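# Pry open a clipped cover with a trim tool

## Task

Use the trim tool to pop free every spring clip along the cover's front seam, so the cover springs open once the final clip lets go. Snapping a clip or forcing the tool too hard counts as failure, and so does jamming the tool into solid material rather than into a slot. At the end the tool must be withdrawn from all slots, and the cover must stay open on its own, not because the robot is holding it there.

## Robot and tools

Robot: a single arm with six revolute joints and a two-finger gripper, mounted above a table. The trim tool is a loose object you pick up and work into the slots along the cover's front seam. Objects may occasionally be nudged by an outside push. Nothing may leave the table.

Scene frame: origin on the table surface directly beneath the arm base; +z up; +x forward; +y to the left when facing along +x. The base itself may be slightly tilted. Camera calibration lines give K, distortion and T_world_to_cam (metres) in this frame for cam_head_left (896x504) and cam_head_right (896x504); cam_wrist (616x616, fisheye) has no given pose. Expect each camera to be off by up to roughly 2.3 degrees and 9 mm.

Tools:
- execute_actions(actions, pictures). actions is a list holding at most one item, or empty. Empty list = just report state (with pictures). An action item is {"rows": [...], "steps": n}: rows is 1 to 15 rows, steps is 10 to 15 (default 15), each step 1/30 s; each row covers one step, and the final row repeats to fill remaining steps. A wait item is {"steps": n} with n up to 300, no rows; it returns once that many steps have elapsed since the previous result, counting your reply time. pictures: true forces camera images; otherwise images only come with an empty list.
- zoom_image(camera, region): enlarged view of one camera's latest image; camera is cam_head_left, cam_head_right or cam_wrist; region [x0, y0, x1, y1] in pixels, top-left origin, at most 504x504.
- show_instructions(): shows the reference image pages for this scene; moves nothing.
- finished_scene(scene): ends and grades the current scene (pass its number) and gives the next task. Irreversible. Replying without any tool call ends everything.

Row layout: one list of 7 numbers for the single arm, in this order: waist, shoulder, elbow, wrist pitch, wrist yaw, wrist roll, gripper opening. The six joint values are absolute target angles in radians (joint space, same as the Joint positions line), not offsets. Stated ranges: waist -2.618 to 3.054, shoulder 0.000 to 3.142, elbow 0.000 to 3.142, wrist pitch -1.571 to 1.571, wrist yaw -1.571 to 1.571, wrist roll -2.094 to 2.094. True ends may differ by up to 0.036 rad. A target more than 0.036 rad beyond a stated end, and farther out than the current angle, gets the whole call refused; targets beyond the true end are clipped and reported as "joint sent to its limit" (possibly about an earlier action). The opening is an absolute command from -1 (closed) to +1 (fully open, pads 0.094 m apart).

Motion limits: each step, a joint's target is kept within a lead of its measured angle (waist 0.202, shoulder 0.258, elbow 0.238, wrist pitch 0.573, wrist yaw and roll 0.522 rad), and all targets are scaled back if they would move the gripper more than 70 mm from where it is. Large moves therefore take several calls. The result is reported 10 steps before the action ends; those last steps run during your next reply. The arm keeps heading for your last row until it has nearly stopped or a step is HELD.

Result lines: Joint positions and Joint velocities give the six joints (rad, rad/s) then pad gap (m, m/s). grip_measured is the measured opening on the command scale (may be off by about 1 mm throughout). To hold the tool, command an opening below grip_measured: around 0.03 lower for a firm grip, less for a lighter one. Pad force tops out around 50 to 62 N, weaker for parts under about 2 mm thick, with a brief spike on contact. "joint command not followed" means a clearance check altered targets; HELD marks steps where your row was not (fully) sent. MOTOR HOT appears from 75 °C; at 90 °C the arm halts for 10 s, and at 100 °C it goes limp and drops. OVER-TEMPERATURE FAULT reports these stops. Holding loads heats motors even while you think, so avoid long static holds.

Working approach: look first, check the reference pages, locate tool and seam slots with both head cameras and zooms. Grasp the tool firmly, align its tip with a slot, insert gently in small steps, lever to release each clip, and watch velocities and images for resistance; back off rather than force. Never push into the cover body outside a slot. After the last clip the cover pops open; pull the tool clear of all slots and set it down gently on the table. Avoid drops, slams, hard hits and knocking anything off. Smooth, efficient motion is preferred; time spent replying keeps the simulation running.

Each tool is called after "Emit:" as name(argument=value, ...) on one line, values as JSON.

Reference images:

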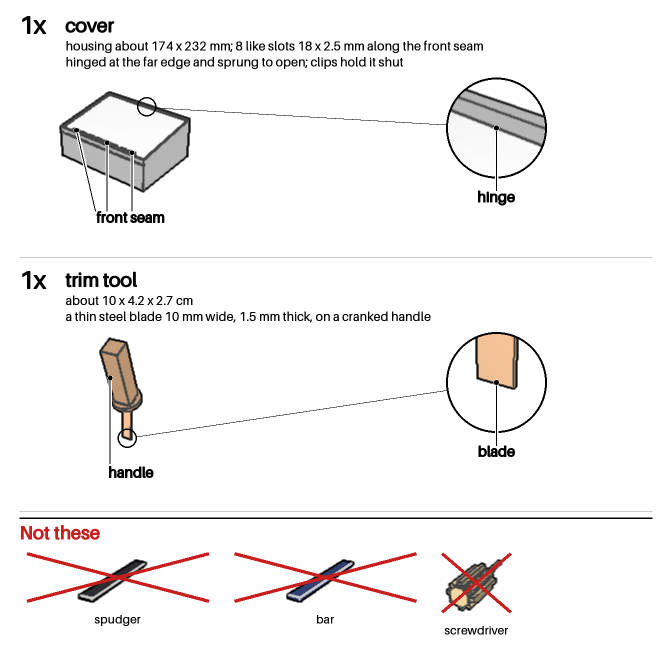

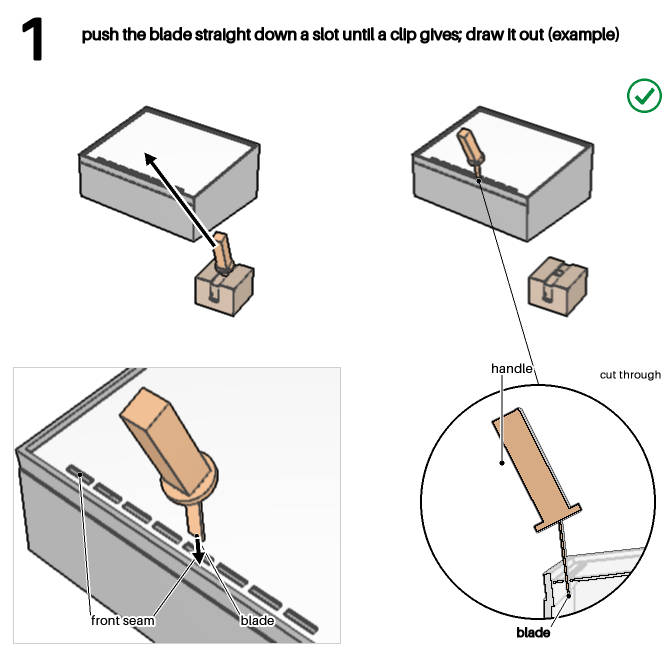

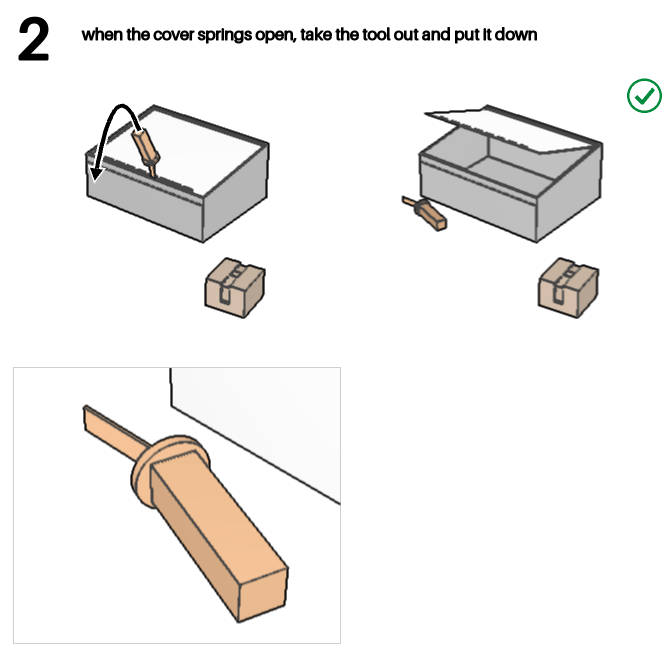

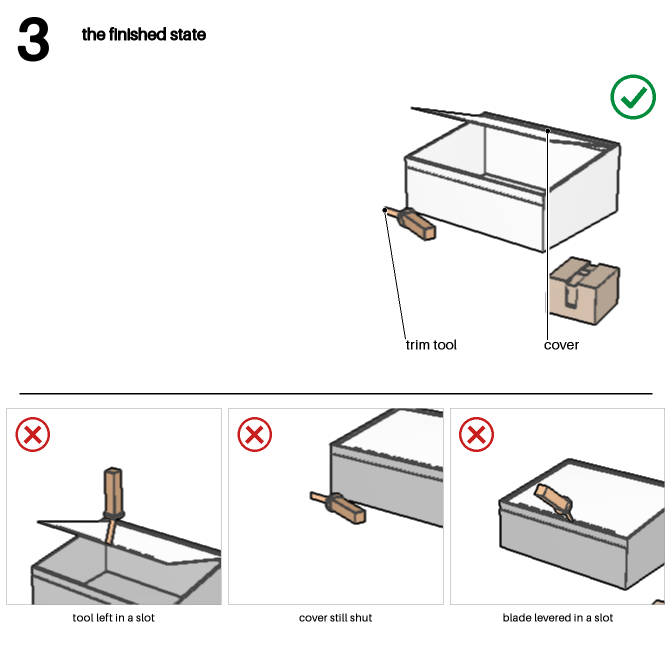

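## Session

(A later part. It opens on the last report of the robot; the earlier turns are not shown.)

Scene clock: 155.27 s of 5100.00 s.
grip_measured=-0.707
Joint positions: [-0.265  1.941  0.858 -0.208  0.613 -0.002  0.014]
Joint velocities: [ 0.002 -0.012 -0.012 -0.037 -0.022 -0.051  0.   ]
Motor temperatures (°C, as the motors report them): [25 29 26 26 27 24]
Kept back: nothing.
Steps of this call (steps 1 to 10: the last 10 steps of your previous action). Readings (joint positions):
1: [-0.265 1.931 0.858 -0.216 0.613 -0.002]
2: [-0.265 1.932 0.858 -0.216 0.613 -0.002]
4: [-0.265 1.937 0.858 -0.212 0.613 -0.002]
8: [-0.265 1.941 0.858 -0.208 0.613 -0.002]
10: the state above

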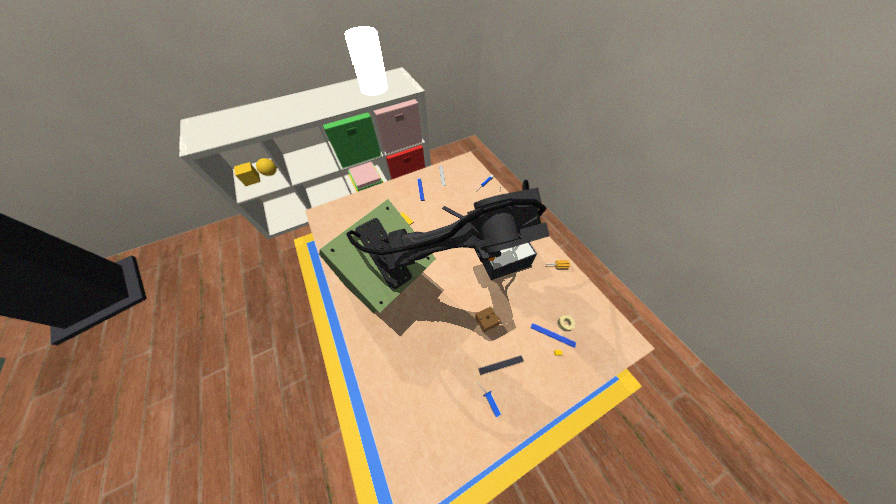

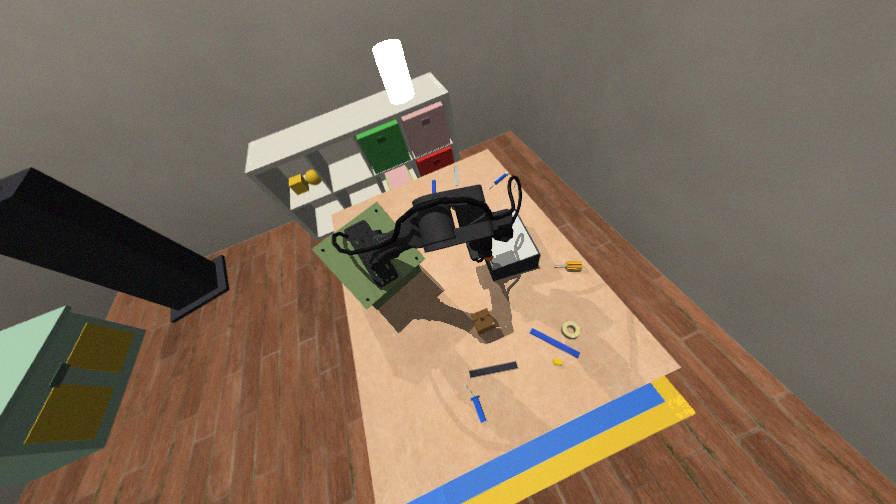

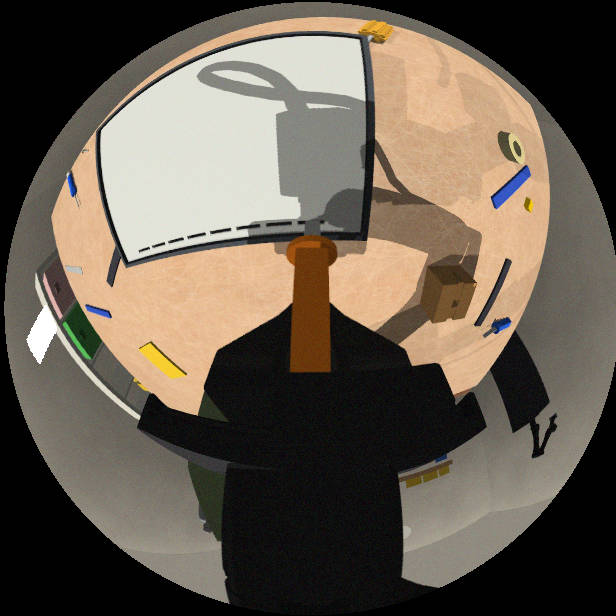

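Emit:
execute_actions(actions=[{"rows": [[-0.262,1.915,0.84,-0.225,0.605,-0.010,-0.745],[-0.262,1.915,0.84,-0.235,0.605,-0.010,-0.745],[-0.262,1.915,0.84,-0.255,0.605,-0.010,-0.745]], "steps": 12}])

Emit:
execute_actions(actions=[])

Emit:
zoom_image(camera="cam_wrist", region=[285, 195, 345, 235])

Scene clock: 157.23 s of 5100.00 s.
grip_measured=-0.707
Joint positions: [-0.265  1.937  0.858 -0.209  0.612 -0.002  0.014]
Joint velocities: [ 0.007 -0.071 -0.007 -0.037 -0.037 -0.022 -0.001]
Motor temperatures (°C, as the motors report them): [25 29 26 26 27 24]
Steps of this call (steps 1 to 30: the robot went on to your last target; steps 31 to 57: nothing new was sent; steps 58 to 59: the first 2 steps of this action). Readings (joint positions):
58: [-0.265 1.939 0.858 -0.208 0.613 -0.002]
59: the state above

Scene clock: 157.57 s of 5100.00 s.
grip_measured=-0.707
Joint positions: [-0.265  1.93   0.858 -0.222  0.612 -0.002  0.014]
Joint velocities: [-0.012  0.007  0.007  0.081  0.037  0.022  0.001]
Motor temperatures (°C, as the motors report them): [25 29 26 26 27 24]
Kept back: nothing.
Steps of this call (steps 1 to 10: the last 10 steps of your previous action). Readings (joint positions):
1: [-0.265 1.934 0.858 -0.213 0.612 -0.002]
2: [-0.265 1.932 0.858 -0.217 0.612 -0.002]
4: [-0.265 1.930 0.858 -0.221 0.612 -0.002]
8: [-0.265 1.930 0.858 -0.222 0.612 -0.002]
10: the state above

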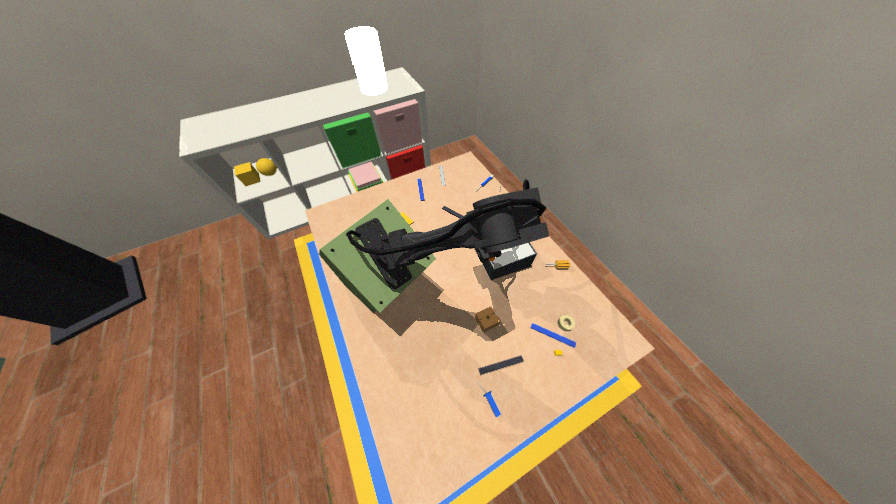

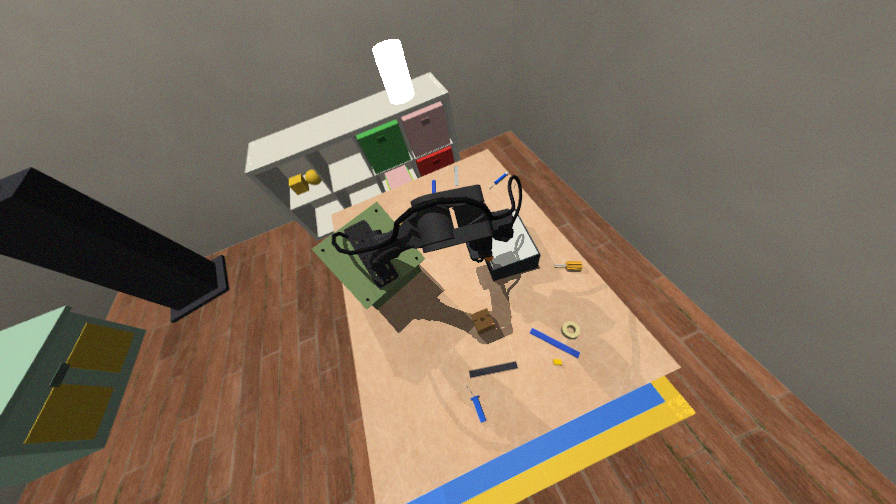

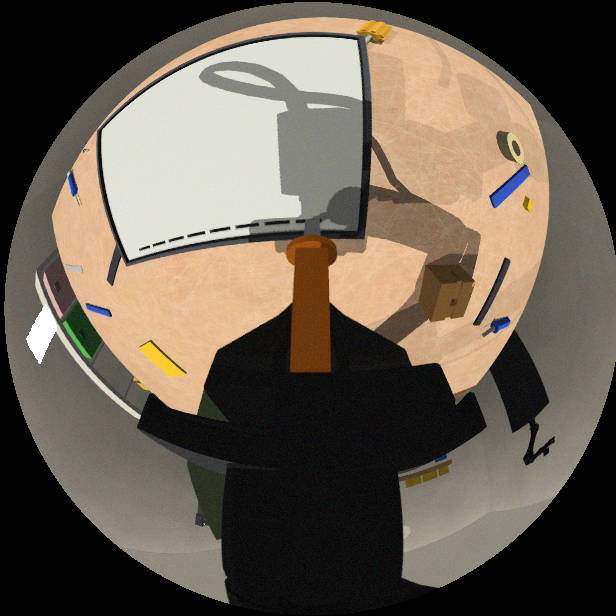

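Region (285, 195, 345, 235) of cam_wrist's 616x616 image, scaled by 8.400, with more detail than that image has.

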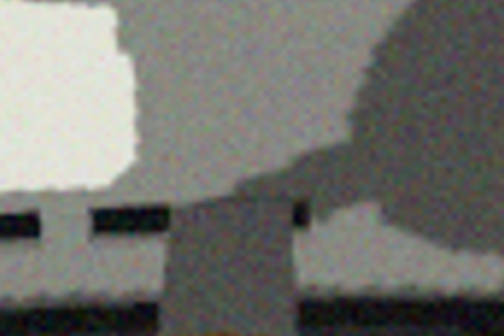

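Emit:
execute_actions(actions=[{"rows": [[-0.262,1.93,0.84,-0.21,0.605,-0.010,-0.745],[-0.262,1.94,0.84,-0.203,0.605,-0.010,-0.745],[-0.262,1.945,0.84,-0.201,0.605,-0.010,-0.745],[-0.262,1.948,0.84,-0.200,0.605,-0.010,-0.745],[-0.262,1.951,0.84,-0.199,0.605,-0.010,-0.745],[-0.262,1.954,0.84,-0.197,0.605,-0.010,-0.745],[-0.262,1.957,0.84,-0.195,0.605,-0.010,-0.745],[-0.262,1.960,0.84,-0.193,0.605,-0.010,-0.745],[-0.262,1.963,0.84,-0.192,0.605,-0.010,-0.745],[-0.262,1.966,0.84,-0.191,0.605,-0.010,-0.745],[-0.262,1.969,0.84,-0.190,0.605,-0.010,-0.745],[-0.262,1.972,0.84,-0.190,0.605,-0.010,-0.745]], "steps": 15}])

Emit:
execute_actions(actions=[])

Emit:
zoom_image(camera="cam_wrist", region=[285, 195, 345, 235])

Scene clock: 166.90 s of 5100.00 s.
grip_measured=-0.707
Joint positions: [-0.265  1.93   0.858 -0.217  0.612 -0.002  0.014]
Joint velocities: [-0.007 -0.017  0.012 -0.022 -0.022 -0.139  0.   ]
Motor temperatures (°C, as the motors report them): [25 29 26 26 27 24]
Steps of this call (steps 1 to 30: the robot went on to your last target; steps 31 to 90: nothing new was sent; then 6.17 s passed at rest; steps 91 to 95: the first 5 steps of this action). Readings (joint positions):
91: [-0.265 1.930 0.858 -0.221 0.612 -0.002]
92: [-0.265 1.930 0.858 -0.219 0.612 -0.002]
94: [-0.265 1.930 0.858 -0.217 0.612 -0.002]
95: the state above

Scene clock: 167.23 s of 5100.00 s.
grip_measured=-0.707
Joint positions: [-0.265  1.944  0.858 -0.207  0.612 -0.002  0.014]
Joint velocities: [-0.007 -0.022 -0.007 -0.022 -0.066  0.037 -0.001]
Motor temperatures (°C, as the motors report them): [25 29 26 26 27 24]
Kept back: nothing.
Steps of this call (steps 1 to 10: the last 10 steps of your previous action). Readings (joint positions):
1: [-0.265 1.930 0.858 -0.216 0.612 -0.002]
2: [-0.265 1.931 0.858 -0.215 0.612 -0.002]
4: [-0.265 1.937 0.858 -0.211 0.612 -0.002]
8: [-0.265 1.944 0.858 -0.207 0.612 -0.002]
10: the state above

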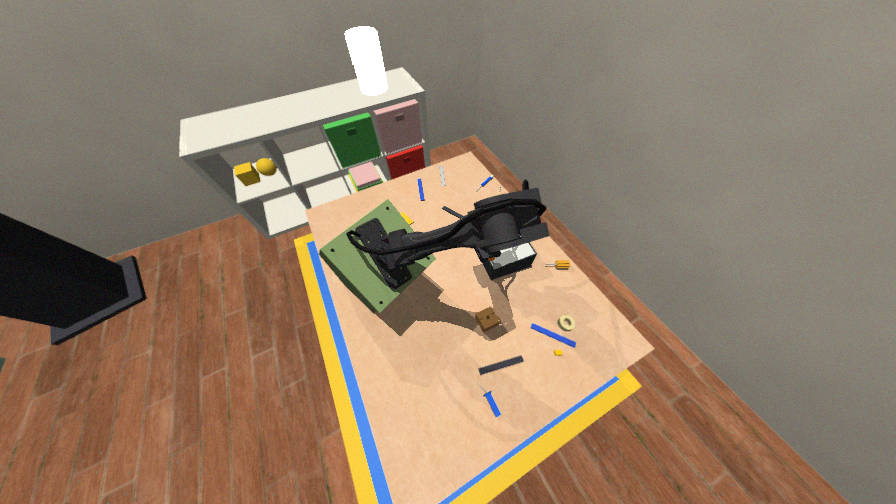

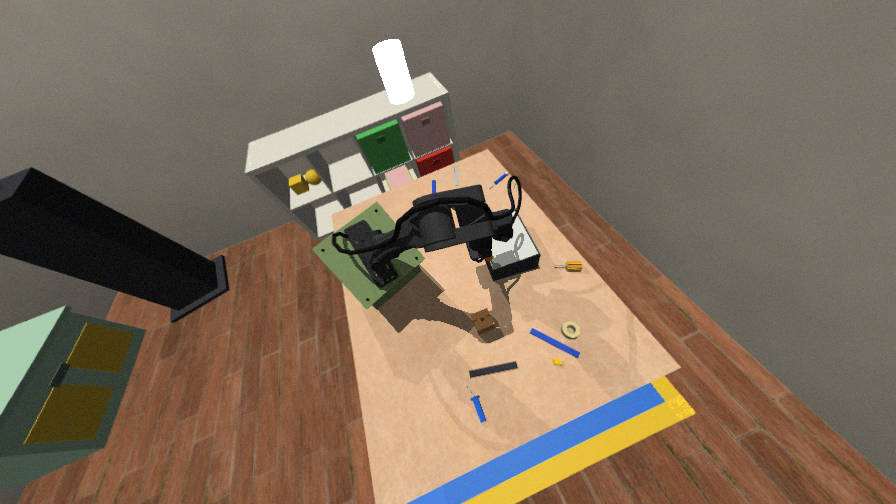

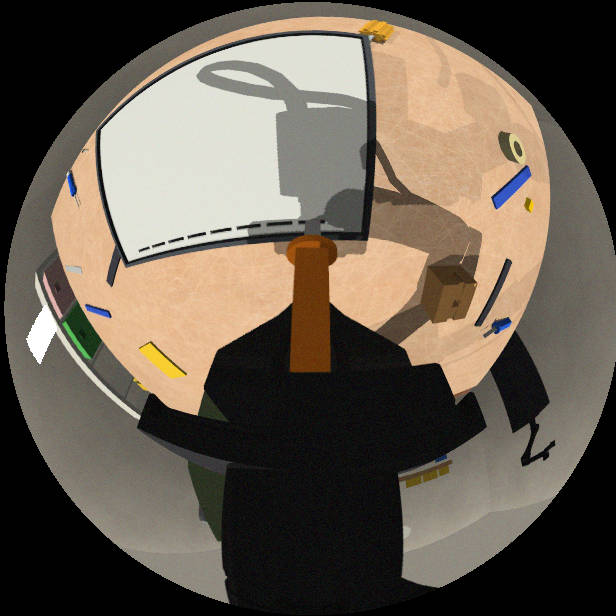

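Region (285, 195, 345, 235) of cam_wrist's 616x616 image, scaled by 8.400, with more detail than that image has.

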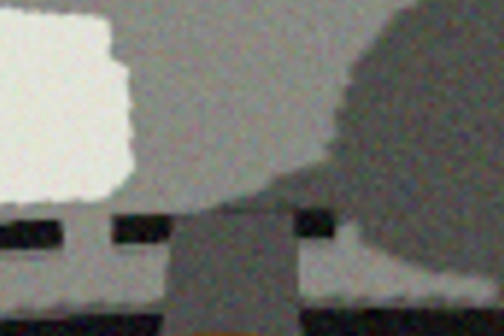

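Emit:
execute_actions(actions=[{"rows": [[-0.262,1.972,0.84,-0.190,0.605,-0.010,-0.745],[-0.262,1.975,0.84,-0.190,0.605,-0.010,-0.745],[-0.262,1.978,0.84,-0.189,0.605,-0.010,-0.745],[-0.262,1.981,0.84,-0.188,0.605,-0.010,-0.745],[-0.262,1.984,0.84,-0.187,0.605,-0.010,-0.745],[-0.262,1.987,0.84,-0.186,0.605,-0.010,-0.745],[-0.262,1.990,0.84,-0.185,0.605,-0.010,-0.745]], "steps": 15}])

Emit:
execute_actions(actions=[])

Emit:
zoom_image(camera="cam_wrist", region=[285, 195, 345, 235])

Scene clock: 167.90 s of 5100.00 s.
grip_measured=-0.707
Joint positions: [-0.265  1.945  0.858 -0.206  0.612 -0.002  0.014]
Joint velocities: [ 0.007  0.042 -0.002  0.081 -0.007 -0.051 -0.001]
Motor temperatures (°C, as the motors report them): [25 29 26 26 27 24]
Steps of this call (steps 1 to 15: the robot went on to your last target; steps 16 to 20: the first 5 steps of this action). Readings (joint positions):
16: [-0.265 1.944 0.858 -0.207 0.612 -0.002]
17: [-0.265 1.944 0.858 -0.207 0.612 -0.002]
19: [-0.265 1.944 0.858 -0.207 0.612 -0.002]
20: the state above

Scene clock: 168.23 s of 5100.00 s.
grip_measured=-0.707
Joint positions: [-0.265  1.962  0.858 -0.186  0.617 -0.002  0.014]
Joint velocities: [ 0.007 -0.002  0.007  0.022  0.037  0.037  0.   ]
Motor temperatures (°C, as the motors report them): [25 29 26 26 27 24]
Kept back: nothing.
Steps of this call (steps 1 to 10: the last 10 steps of your previous action). Readings (joint positions):
1: [-0.265 1.947 0.858 -0.205 0.613 -0.002]
2: [-0.265 1.949 0.858 -0.205 0.614 -0.002]
4: [-0.265 1.952 0.858 -0.200 0.615 -0.002]
8: [-0.265 1.961 0.858 -0.187 0.617 -0.002]
10: the state above

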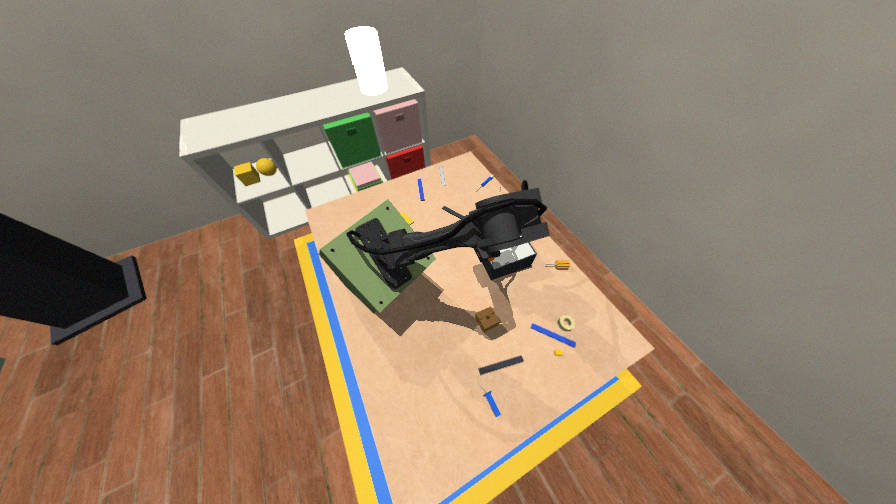

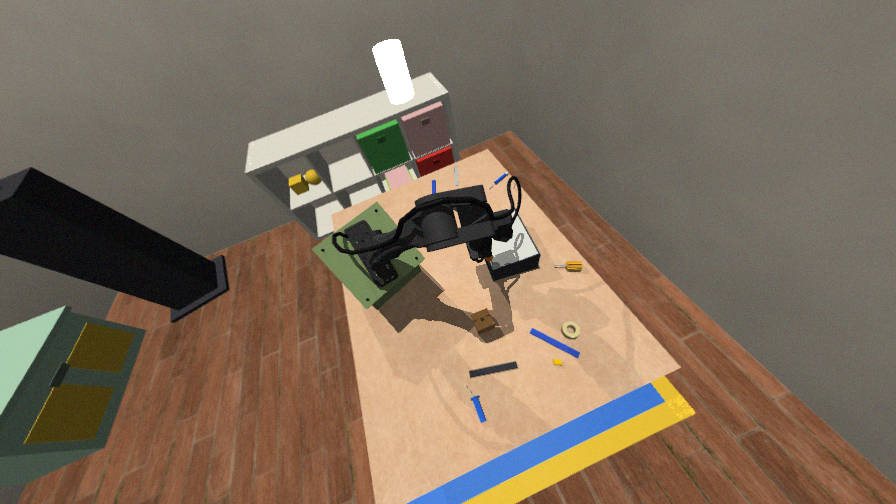

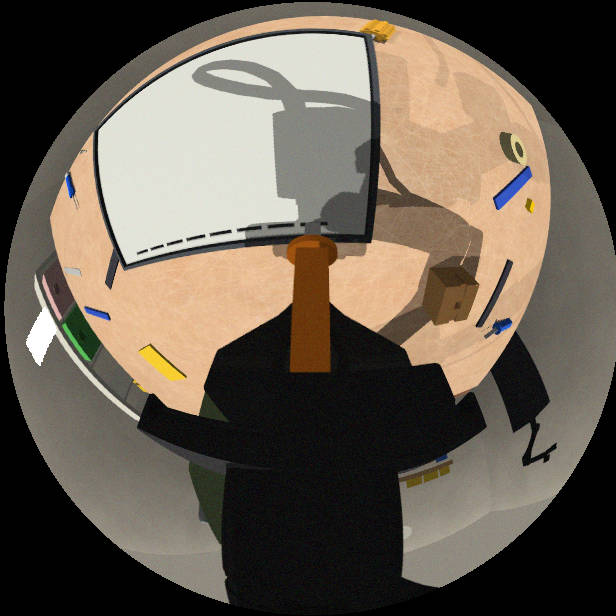

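Region (285, 195, 345, 235) of cam_wrist's 616x616 image, scaled by 8.400, with more detail than that image has.

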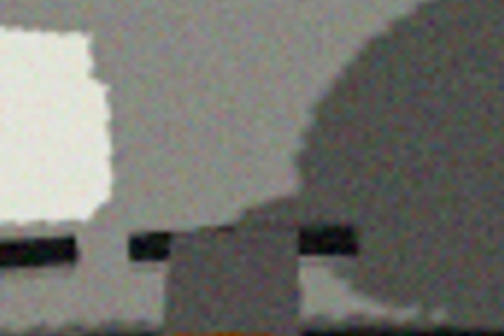

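Emit:
execute_actions(actions=[{"rows": [[-0.262,1.990,0.84,-0.185,0.605,-0.010,-0.745],[-0.262,1.993,0.84,-0.184,0.605,-0.010,-0.745],[-0.262,1.996,0.84,-0.183,0.605,-0.010,-0.745],[-0.262,1.999,0.84,-0.181,0.605,-0.010,-0.745],[-0.262,2.002,0.84,-0.179,0.605,-0.010,-0.745],[-0.262,2.005,0.84,-0.177,0.605,-0.010,-0.745]], "steps": 15}])

Emit:
execute_actions(actions=[])

Emit:
zoom_image(camera="cam_wrist", region=[275, 195, 350, 245])

Scene clock: 170.70 s of 5100.00 s.
grip_measured=-0.707
Joint positions: [-0.265  1.964  0.858 -0.183  0.617 -0.002  0.014]
Joint velocities: [-0.002  0.081 -0.002  0.066 -0.051  0.037 -0.001]
Motor temperatures (°C, as the motors report them): [25 29 26 26 27 24]
Steps of this call (steps 1 to 30: the robot went on to your last target; steps 31 to 69: nothing new was sent; steps 70 to 74: the first 5 steps of this action). Readings (joint positions):
70: [-0.265 1.962 0.858 -0.186 0.617 -0.002]
71: [-0.265 1.962 0.858 -0.186 0.617 -0.002]
73: [-0.265 1.962 0.858 -0.185 0.617 -0.002]
74: the state above

Scene clock: 171.03 s of 5100.00 s.
grip_measured=-0.707
Joint positions: [-0.265  1.97   0.858 -0.18   0.62  -0.002  0.014]
Joint velocities: [-0.012  0.002 -0.002 -0.066  0.007 -0.066 -0.   ]
Motor temperatures (°C, as the motors report them): [25 29 26 26 27 24]
Kept back: nothing.
Steps of this call (steps 1 to 10: the last 10 steps of your previous action). Readings (joint positions):
1: [-0.265 1.968 0.858 -0.181 0.618 -0.002]
2: [-0.265 1.969 0.858 -0.180 0.619 -0.002]
4: [-0.265 1.970 0.858 -0.180 0.620 -0.002]
8: [-0.265 1.970 0.858 -0.180 0.620 -0.002]
10: the state above

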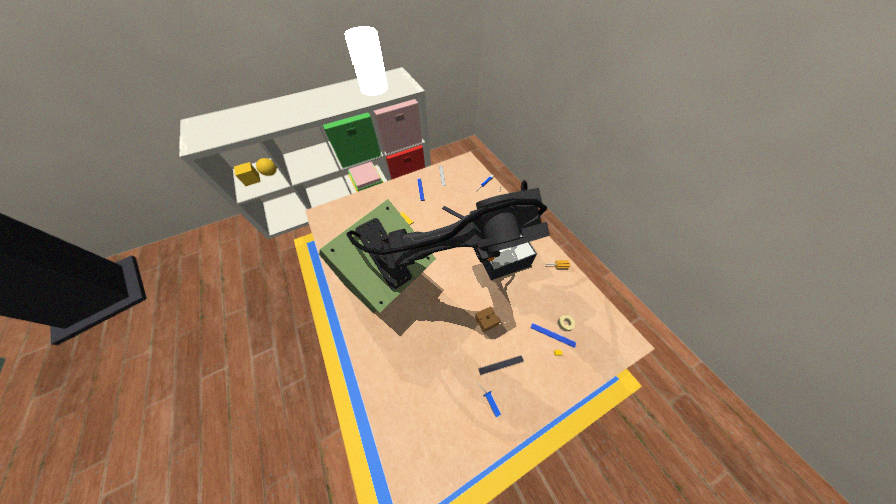

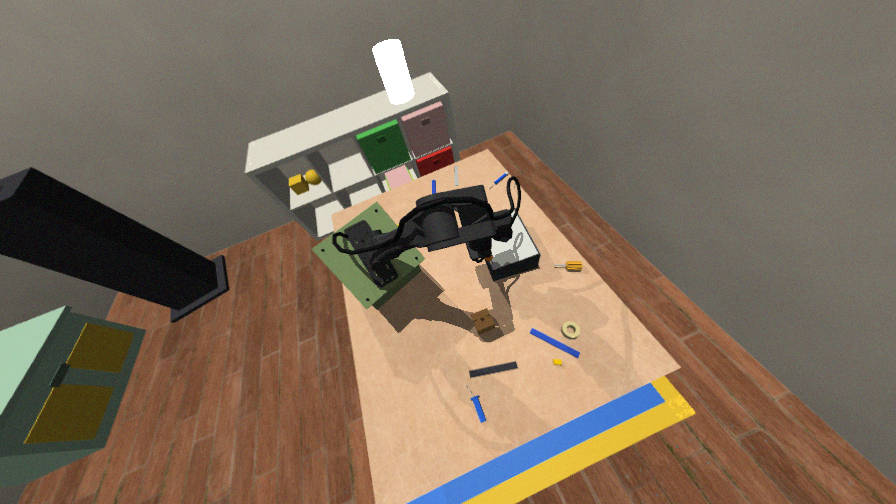

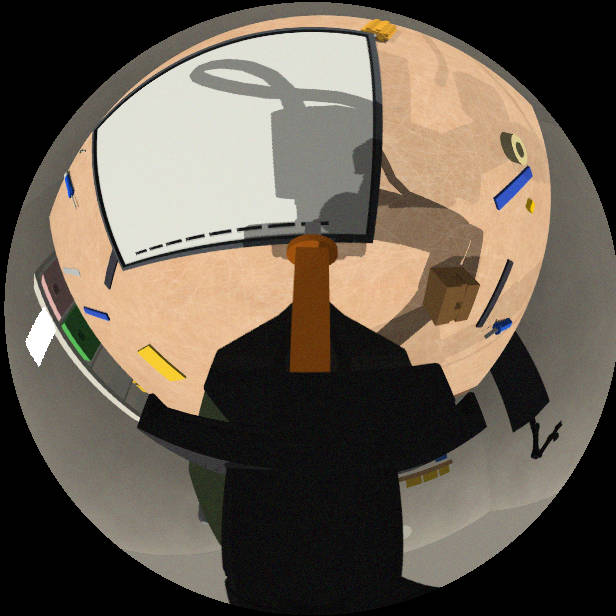

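Region (275, 195, 350, 245) of cam_wrist's 616x616 image, scaled by 6.720, with more detail than that image has.

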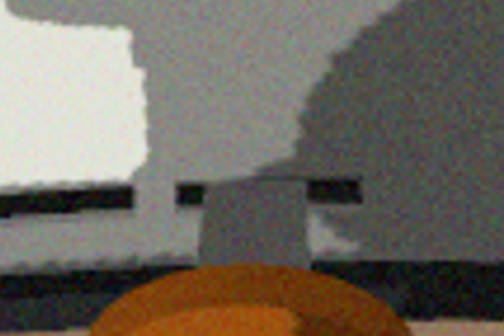

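Emit:
execute_actions(actions=[{"rows": [[-0.270,2.005,0.84,-0.177,0.605,-0.010,-0.745],[-0.274,2.005,0.84,-0.177,0.605,-0.010,-0.745],[-0.277,2.005,0.84,-0.176,0.605,-0.010,-0.745],[-0.279,2.005,0.84,-0.175,0.605,-0.012,-0.745],[-0.281,2.005,0.84,-0.174,0.605,-0.014,-0.745],[-0.283,2.005,0.84,-0.173,0.605,-0.016,-0.745],[-0.285,2.005,0.84,-0.172,0.605,-0.018,-0.745],[-0.286,2.005,0.84,-0.171,0.605,-0.020,-0.745]], "steps": 15}])

Emit:
execute_actions(actions=[])

Emit:
zoom_image(camera="cam_wrist", region=[275, 195, 350, 245])

Scene clock: 173.90 s of 5100.00 s.
grip_measured=-0.707
Joint positions: [-0.265  1.97   0.858 -0.18   0.62  -0.002  0.014]
Joint velocities: [-0.007  0.007 -0.007  0.051 -0.066 -0.007  0.   ]
Motor temperatures (°C, as the motors report them): [25 29 26 26 27 24]
Steps of this call (steps 1 to 15: the robot went on to your last target; steps 16 to 81: nothing new was sent; steps 82 to 86: the first 5 steps of this action). Readings (joint positions):
82: [-0.265 1.970 0.858 -0.180 0.620 -0.002]
83: [-0.265 1.970 0.858 -0.180 0.620 -0.002]
85: [-0.265 1.970 0.858 -0.180 0.620 -0.002]
86: the state above

Scene clock: 174.23 s of 5100.00 s.
grip_measured=-0.707
Joint positions: [-0.265  1.97   0.858 -0.18   0.621 -0.006  0.014]
Joint velocities: [-0.007 -0.007 -0.007  0.022 -0.081  0.037  0.   ]
Motor temperatures (°C, as the motors report them): [25 29 26 26 27 24]
Kept back: nothing.
Steps of this call (steps 1 to 10: the last 10 steps of your previous action). Readings (joint positions):
1: [-0.265 1.970 0.858 -0.180 0.620 -0.003]
2: [-0.265 1.970 0.858 -0.180 0.620 -0.003]
4: [-0.265 1.970 0.858 -0.180 0.620 -0.005]
8: [-0.265 1.970 0.858 -0.180 0.621 -0.006]
10: the state above

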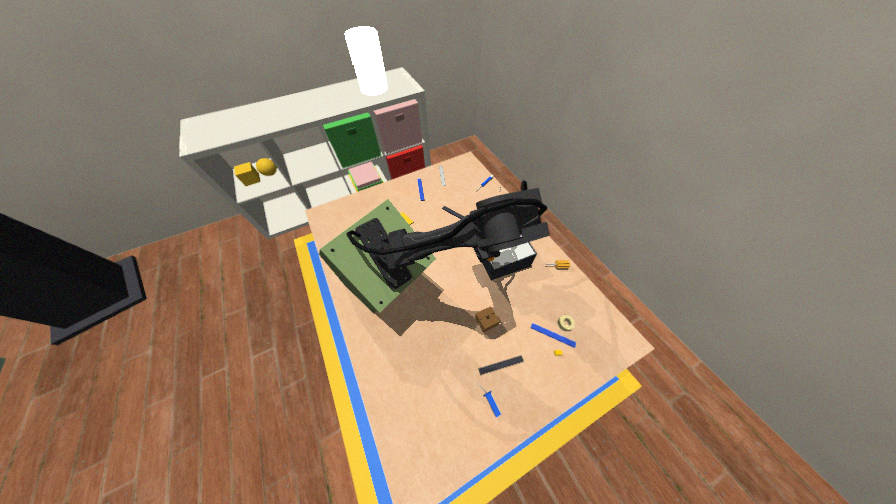

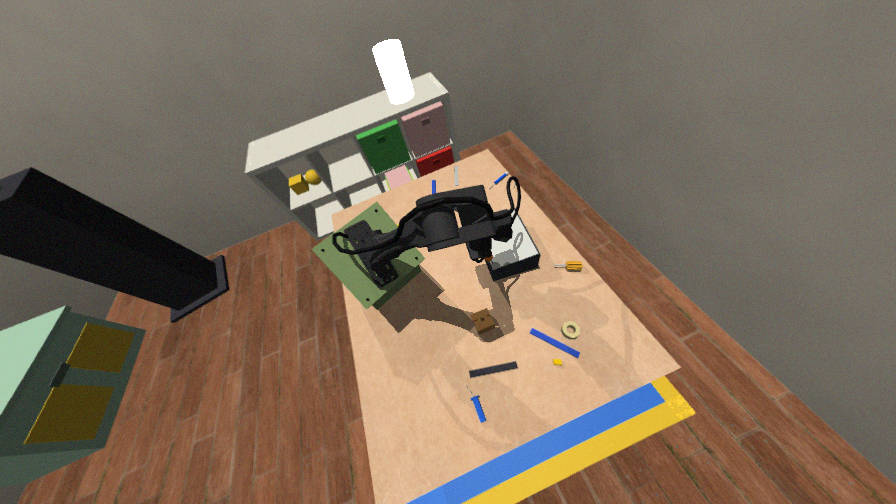

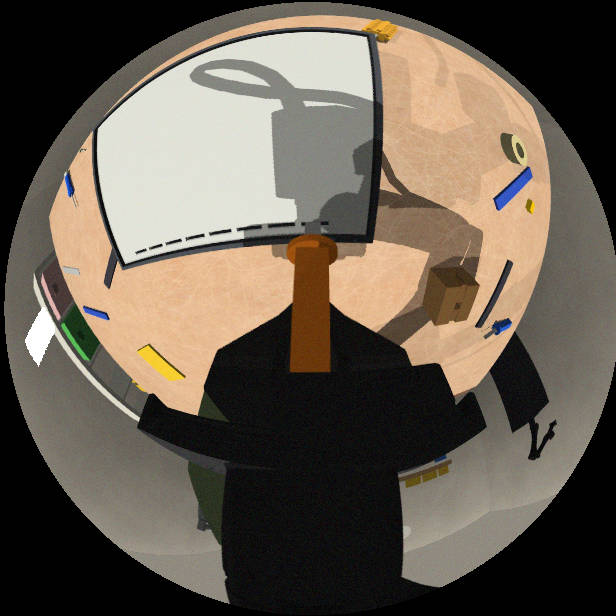

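Region (275, 195, 350, 245) of cam_wrist's 616x616 image, scaled by 6.720, with more detail than that image has.

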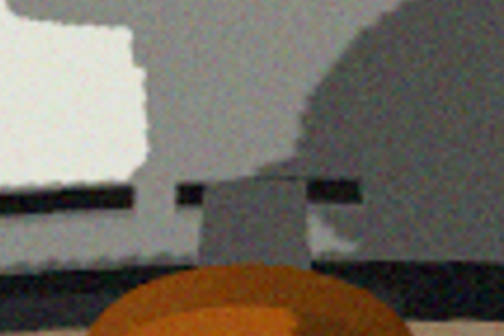

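Emit:
execute_actions(actions=[{"rows": [[-0.262,1.955,0.84,-0.205,0.605,-0.010,-0.745],[-0.262,1.950,0.84,-0.210,0.605,-0.010,-0.745],[-0.262,1.946,0.84,-0.215,0.605,-0.010,-0.745],[-0.262,1.942,0.84,-0.220,0.605,-0.010,-0.745],[-0.262,1.938,0.84,-0.225,0.605,-0.010,-0.745],[-0.262,1.934,0.84,-0.229,0.605,-0.010,-0.745],[-0.262,1.930,0.84,-0.233,0.605,-0.010,-0.745],[-0.262,1.926,0.84,-0.237,0.605,-0.010,-0.745],[-0.262,1.922,0.84,-0.241,0.605,-0.010,-0.745],[-0.262,1.918,0.84,-0.245,0.605,-0.010,-0.745],[-0.262,1.914,0.84,-0.249,0.605,-0.010,-0.745],[-0.262,1.910,0.84,-0.253,0.605,-0.010,-0.745],[-0.262,1.906,0.84,-0.257,0.605,-0.010,-0.745],[-0.262,1.902,0.84,-0.261,0.605,-0.010,-0.745],[-0.262,1.898,0.84,-0.265,0.605,-0.010,-0.745]], "steps": 15}])

Emit:
execute_actions(actions=[{"rows": [[-0.262,1.894,0.84,-0.269,0.605,-0.010,-0.745],[-0.262,1.890,0.84,-0.273,0.605,-0.010,-0.745],[-0.262,1.886,0.84,-0.275,0.605,-0.010,-0.745],[-0.262,1.882,0.84,-0.275,0.605,-0.010,-0.745],[-0.262,1.880,0.84,-0.275,0.605,-0.010,-0.745]], "steps": 12}], pictures=true)

Scene clock: 177.33 s of 5100.00 s.
grip_measured=-0.707
Joint positions: [-0.265  1.961  0.858 -0.18   0.617 -0.006  0.014]
Joint velocities: [ 0.002 -0.042 -0.002 -0.037 -0.037 -0.022  0.001]
Motor temperatures (°C, as the motors report them): [25 29 26 26 27 24]
Steps of this call (steps 1 to 15: the robot went on to your last target; steps 16 to 88: nothing new was sent; steps 89 to 93: the first 5 steps of this action). Readings (joint positions):
89: [-0.265 1.968 0.858 -0.181 0.621 -0.006]
90: [-0.265 1.965 0.858 -0.181 0.620 -0.006]
92: [-0.265 1.962 0.858 -0.180 0.618 -0.006]
93: the state above

Scene clock: 177.73 s of 5100.00 s.
grip_measured=-0.707
Joint positions: [-0.265  1.912  0.858 -0.237  0.609 -0.007  0.014]
Joint velocities: [ 0.017 -0.125  0.007 -0.154 -0.051 -0.037  0.002]
Motor temperatures (°C, as the motors report them): [25 29 26 26 27 24]
Steps of this call (steps 1 to 10: the last 10 steps of your previous action; steps 11 to 12: the first 2 steps of this action). Readings (joint positions):
11: [-0.265 1.917 0.858 -0.232 0.609 -0.007]
12: the state above

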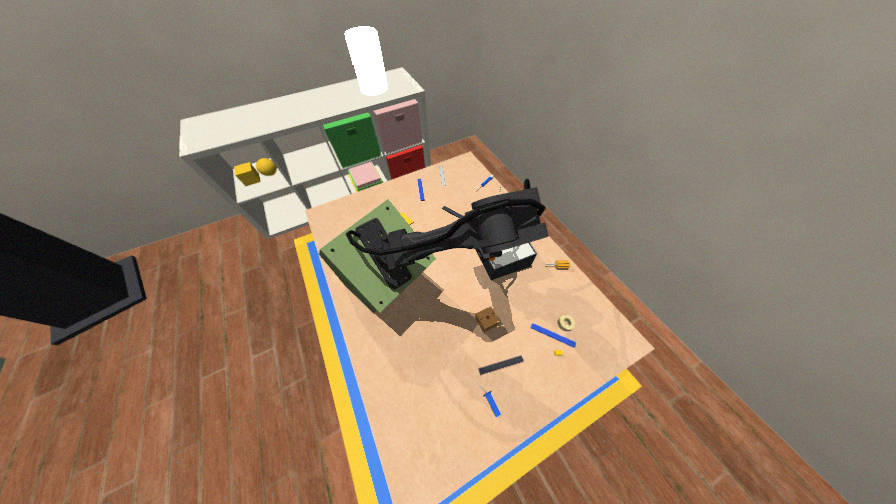

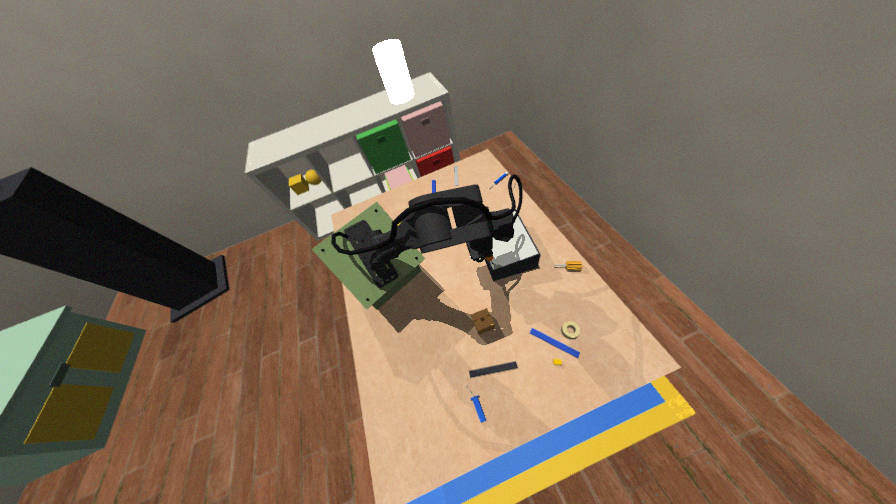

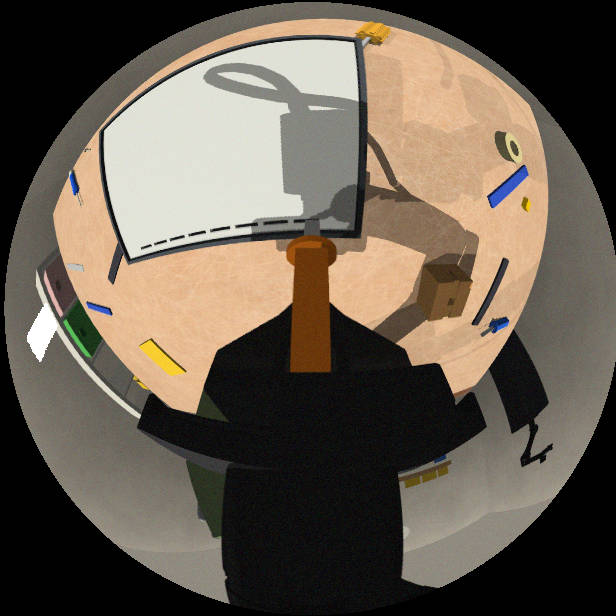

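Now move to the next slot: q1 first, then q2.

Emit:
execute_actions(actions=[{"rows": [[-0.23,1.880,0.84,-0.270,0.62,0.03,-0.745],[-0.20,1.880,0.84,-0.265,0.635,0.06,-0.745],[-0.18,1.880,0.84,-0.260,0.642,0.09,-0.745],[-0.18,1.885,0.84,-0.255,0.642,0.09,-0.745],[-0.18,1.895,0.84,-0.250,0.642,0.09,-0.745],[-0.18,1.905,0.84,-0.245,0.642,0.09,-0.745],[-0.18,1.915,0.84,-0.242,0.642,0.09,-0.745],[-0.18,1.925,0.84,-0.240,0.642,0.09,-0.745],[-0.18,1.935,0.84,-0.238,0.642,0.09,-0.745],[-0.18,1.945,0.84,-0.238,0.642,0.09,-0.745],[-0.18,1.952,0.84,-0.238,0.642,0.09,-0.745],[-0.18,1.958,0.84,-0.238,0.642,0.09,-0.745]], "steps": 15}])

Emit:
execute_actions(actions=[{"steps": 20}], pictures=true)

Emit:
zoom_image(camera="cam_wrist", region=[275, 195, 350, 245])

Scene clock: 178.47 s of 5100.00 s.
grip_measured=-0.707
Joint positions: [-0.212  1.895  0.858 -0.259  0.624  0.043  0.014]
Joint velocities: [ 0.427 -0.007 -0.007  0.007  0.022  0.212 -0.   ]
Motor temperatures (°C, as the motors report them): [25 29 26 26 27 24]
Steps of this call (steps 1 to 10: the last 10 steps of your previous action; steps 11 to 17: the robot went on to your last target; steps 18 to 22: the first 5 steps of this action). Readings (joint positions):
18: [-0.263 1.895 0.858 -0.259 0.609 -0.002]
19: [-0.257 1.895 0.858 -0.259 0.614 0.008]
21: [-0.228 1.895 0.858 -0.259 0.623 0.034]
22: the state above

Scene clock: 179.13 s of 5100.00 s.
grip_measured=-0.707
Joint positions: [-0.189  1.947  0.858 -0.25   0.631  0.08   0.014]
Joint velocities: [-0.002  0.002 -0.002 -0.081 -0.007  0.007 -0.001]
Motor temperatures (°C, as the motors report them): [25 29 26 26 27 24]
Kept back: nothing.
Steps of this call (steps 1 to 10: the last 10 steps of your previous action; steps 11 to 20: the robot went on to your last target). Readings (joint positions):
1: [-0.200 1.895 0.858 -0.259 0.624 0.051]
2: [-0.192 1.895 0.858 -0.259 0.624 0.056]
4: [-0.189 1.901 0.858 -0.254 0.626 0.065]
8: [-0.189 1.934 0.858 -0.250 0.630 0.075]
20: the state above

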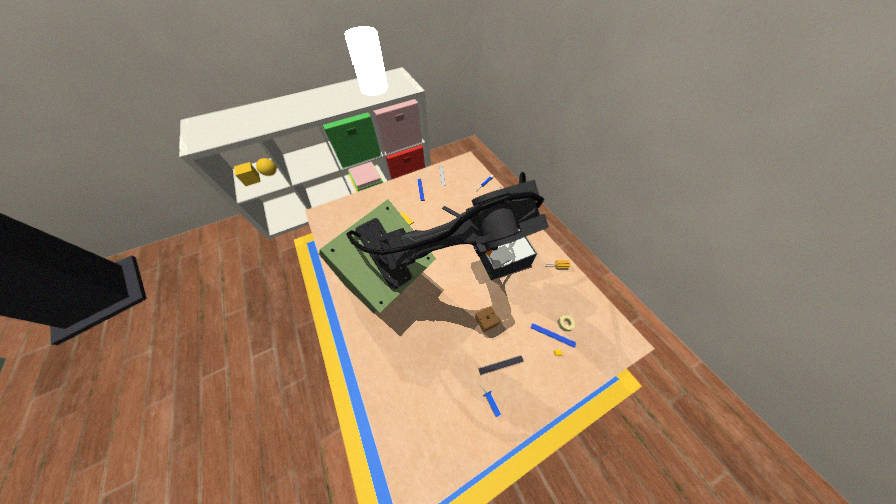

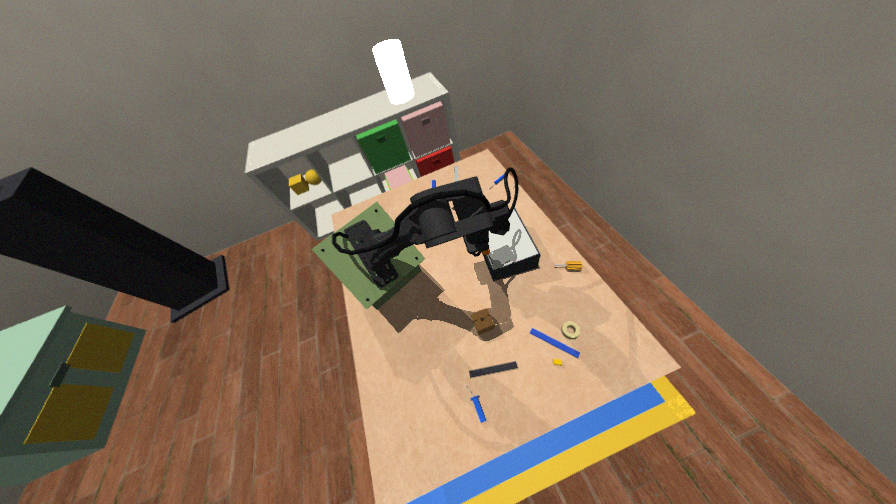

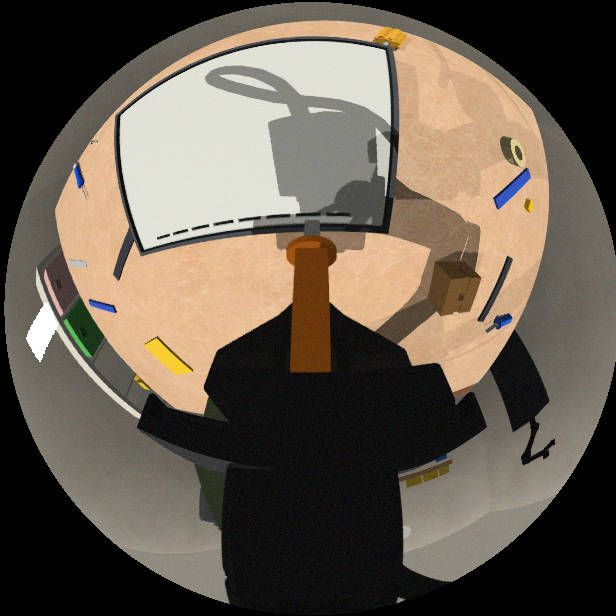

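Region (275, 195, 350, 245) of cam_wrist's 616x616 image, scaled by 6.720, with more detail than that image has.

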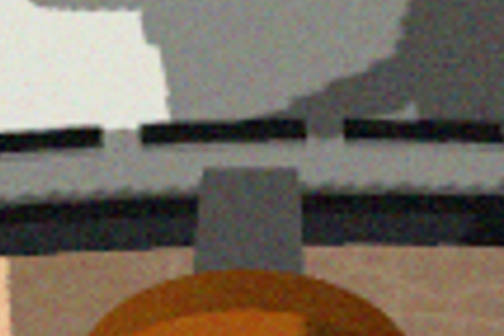

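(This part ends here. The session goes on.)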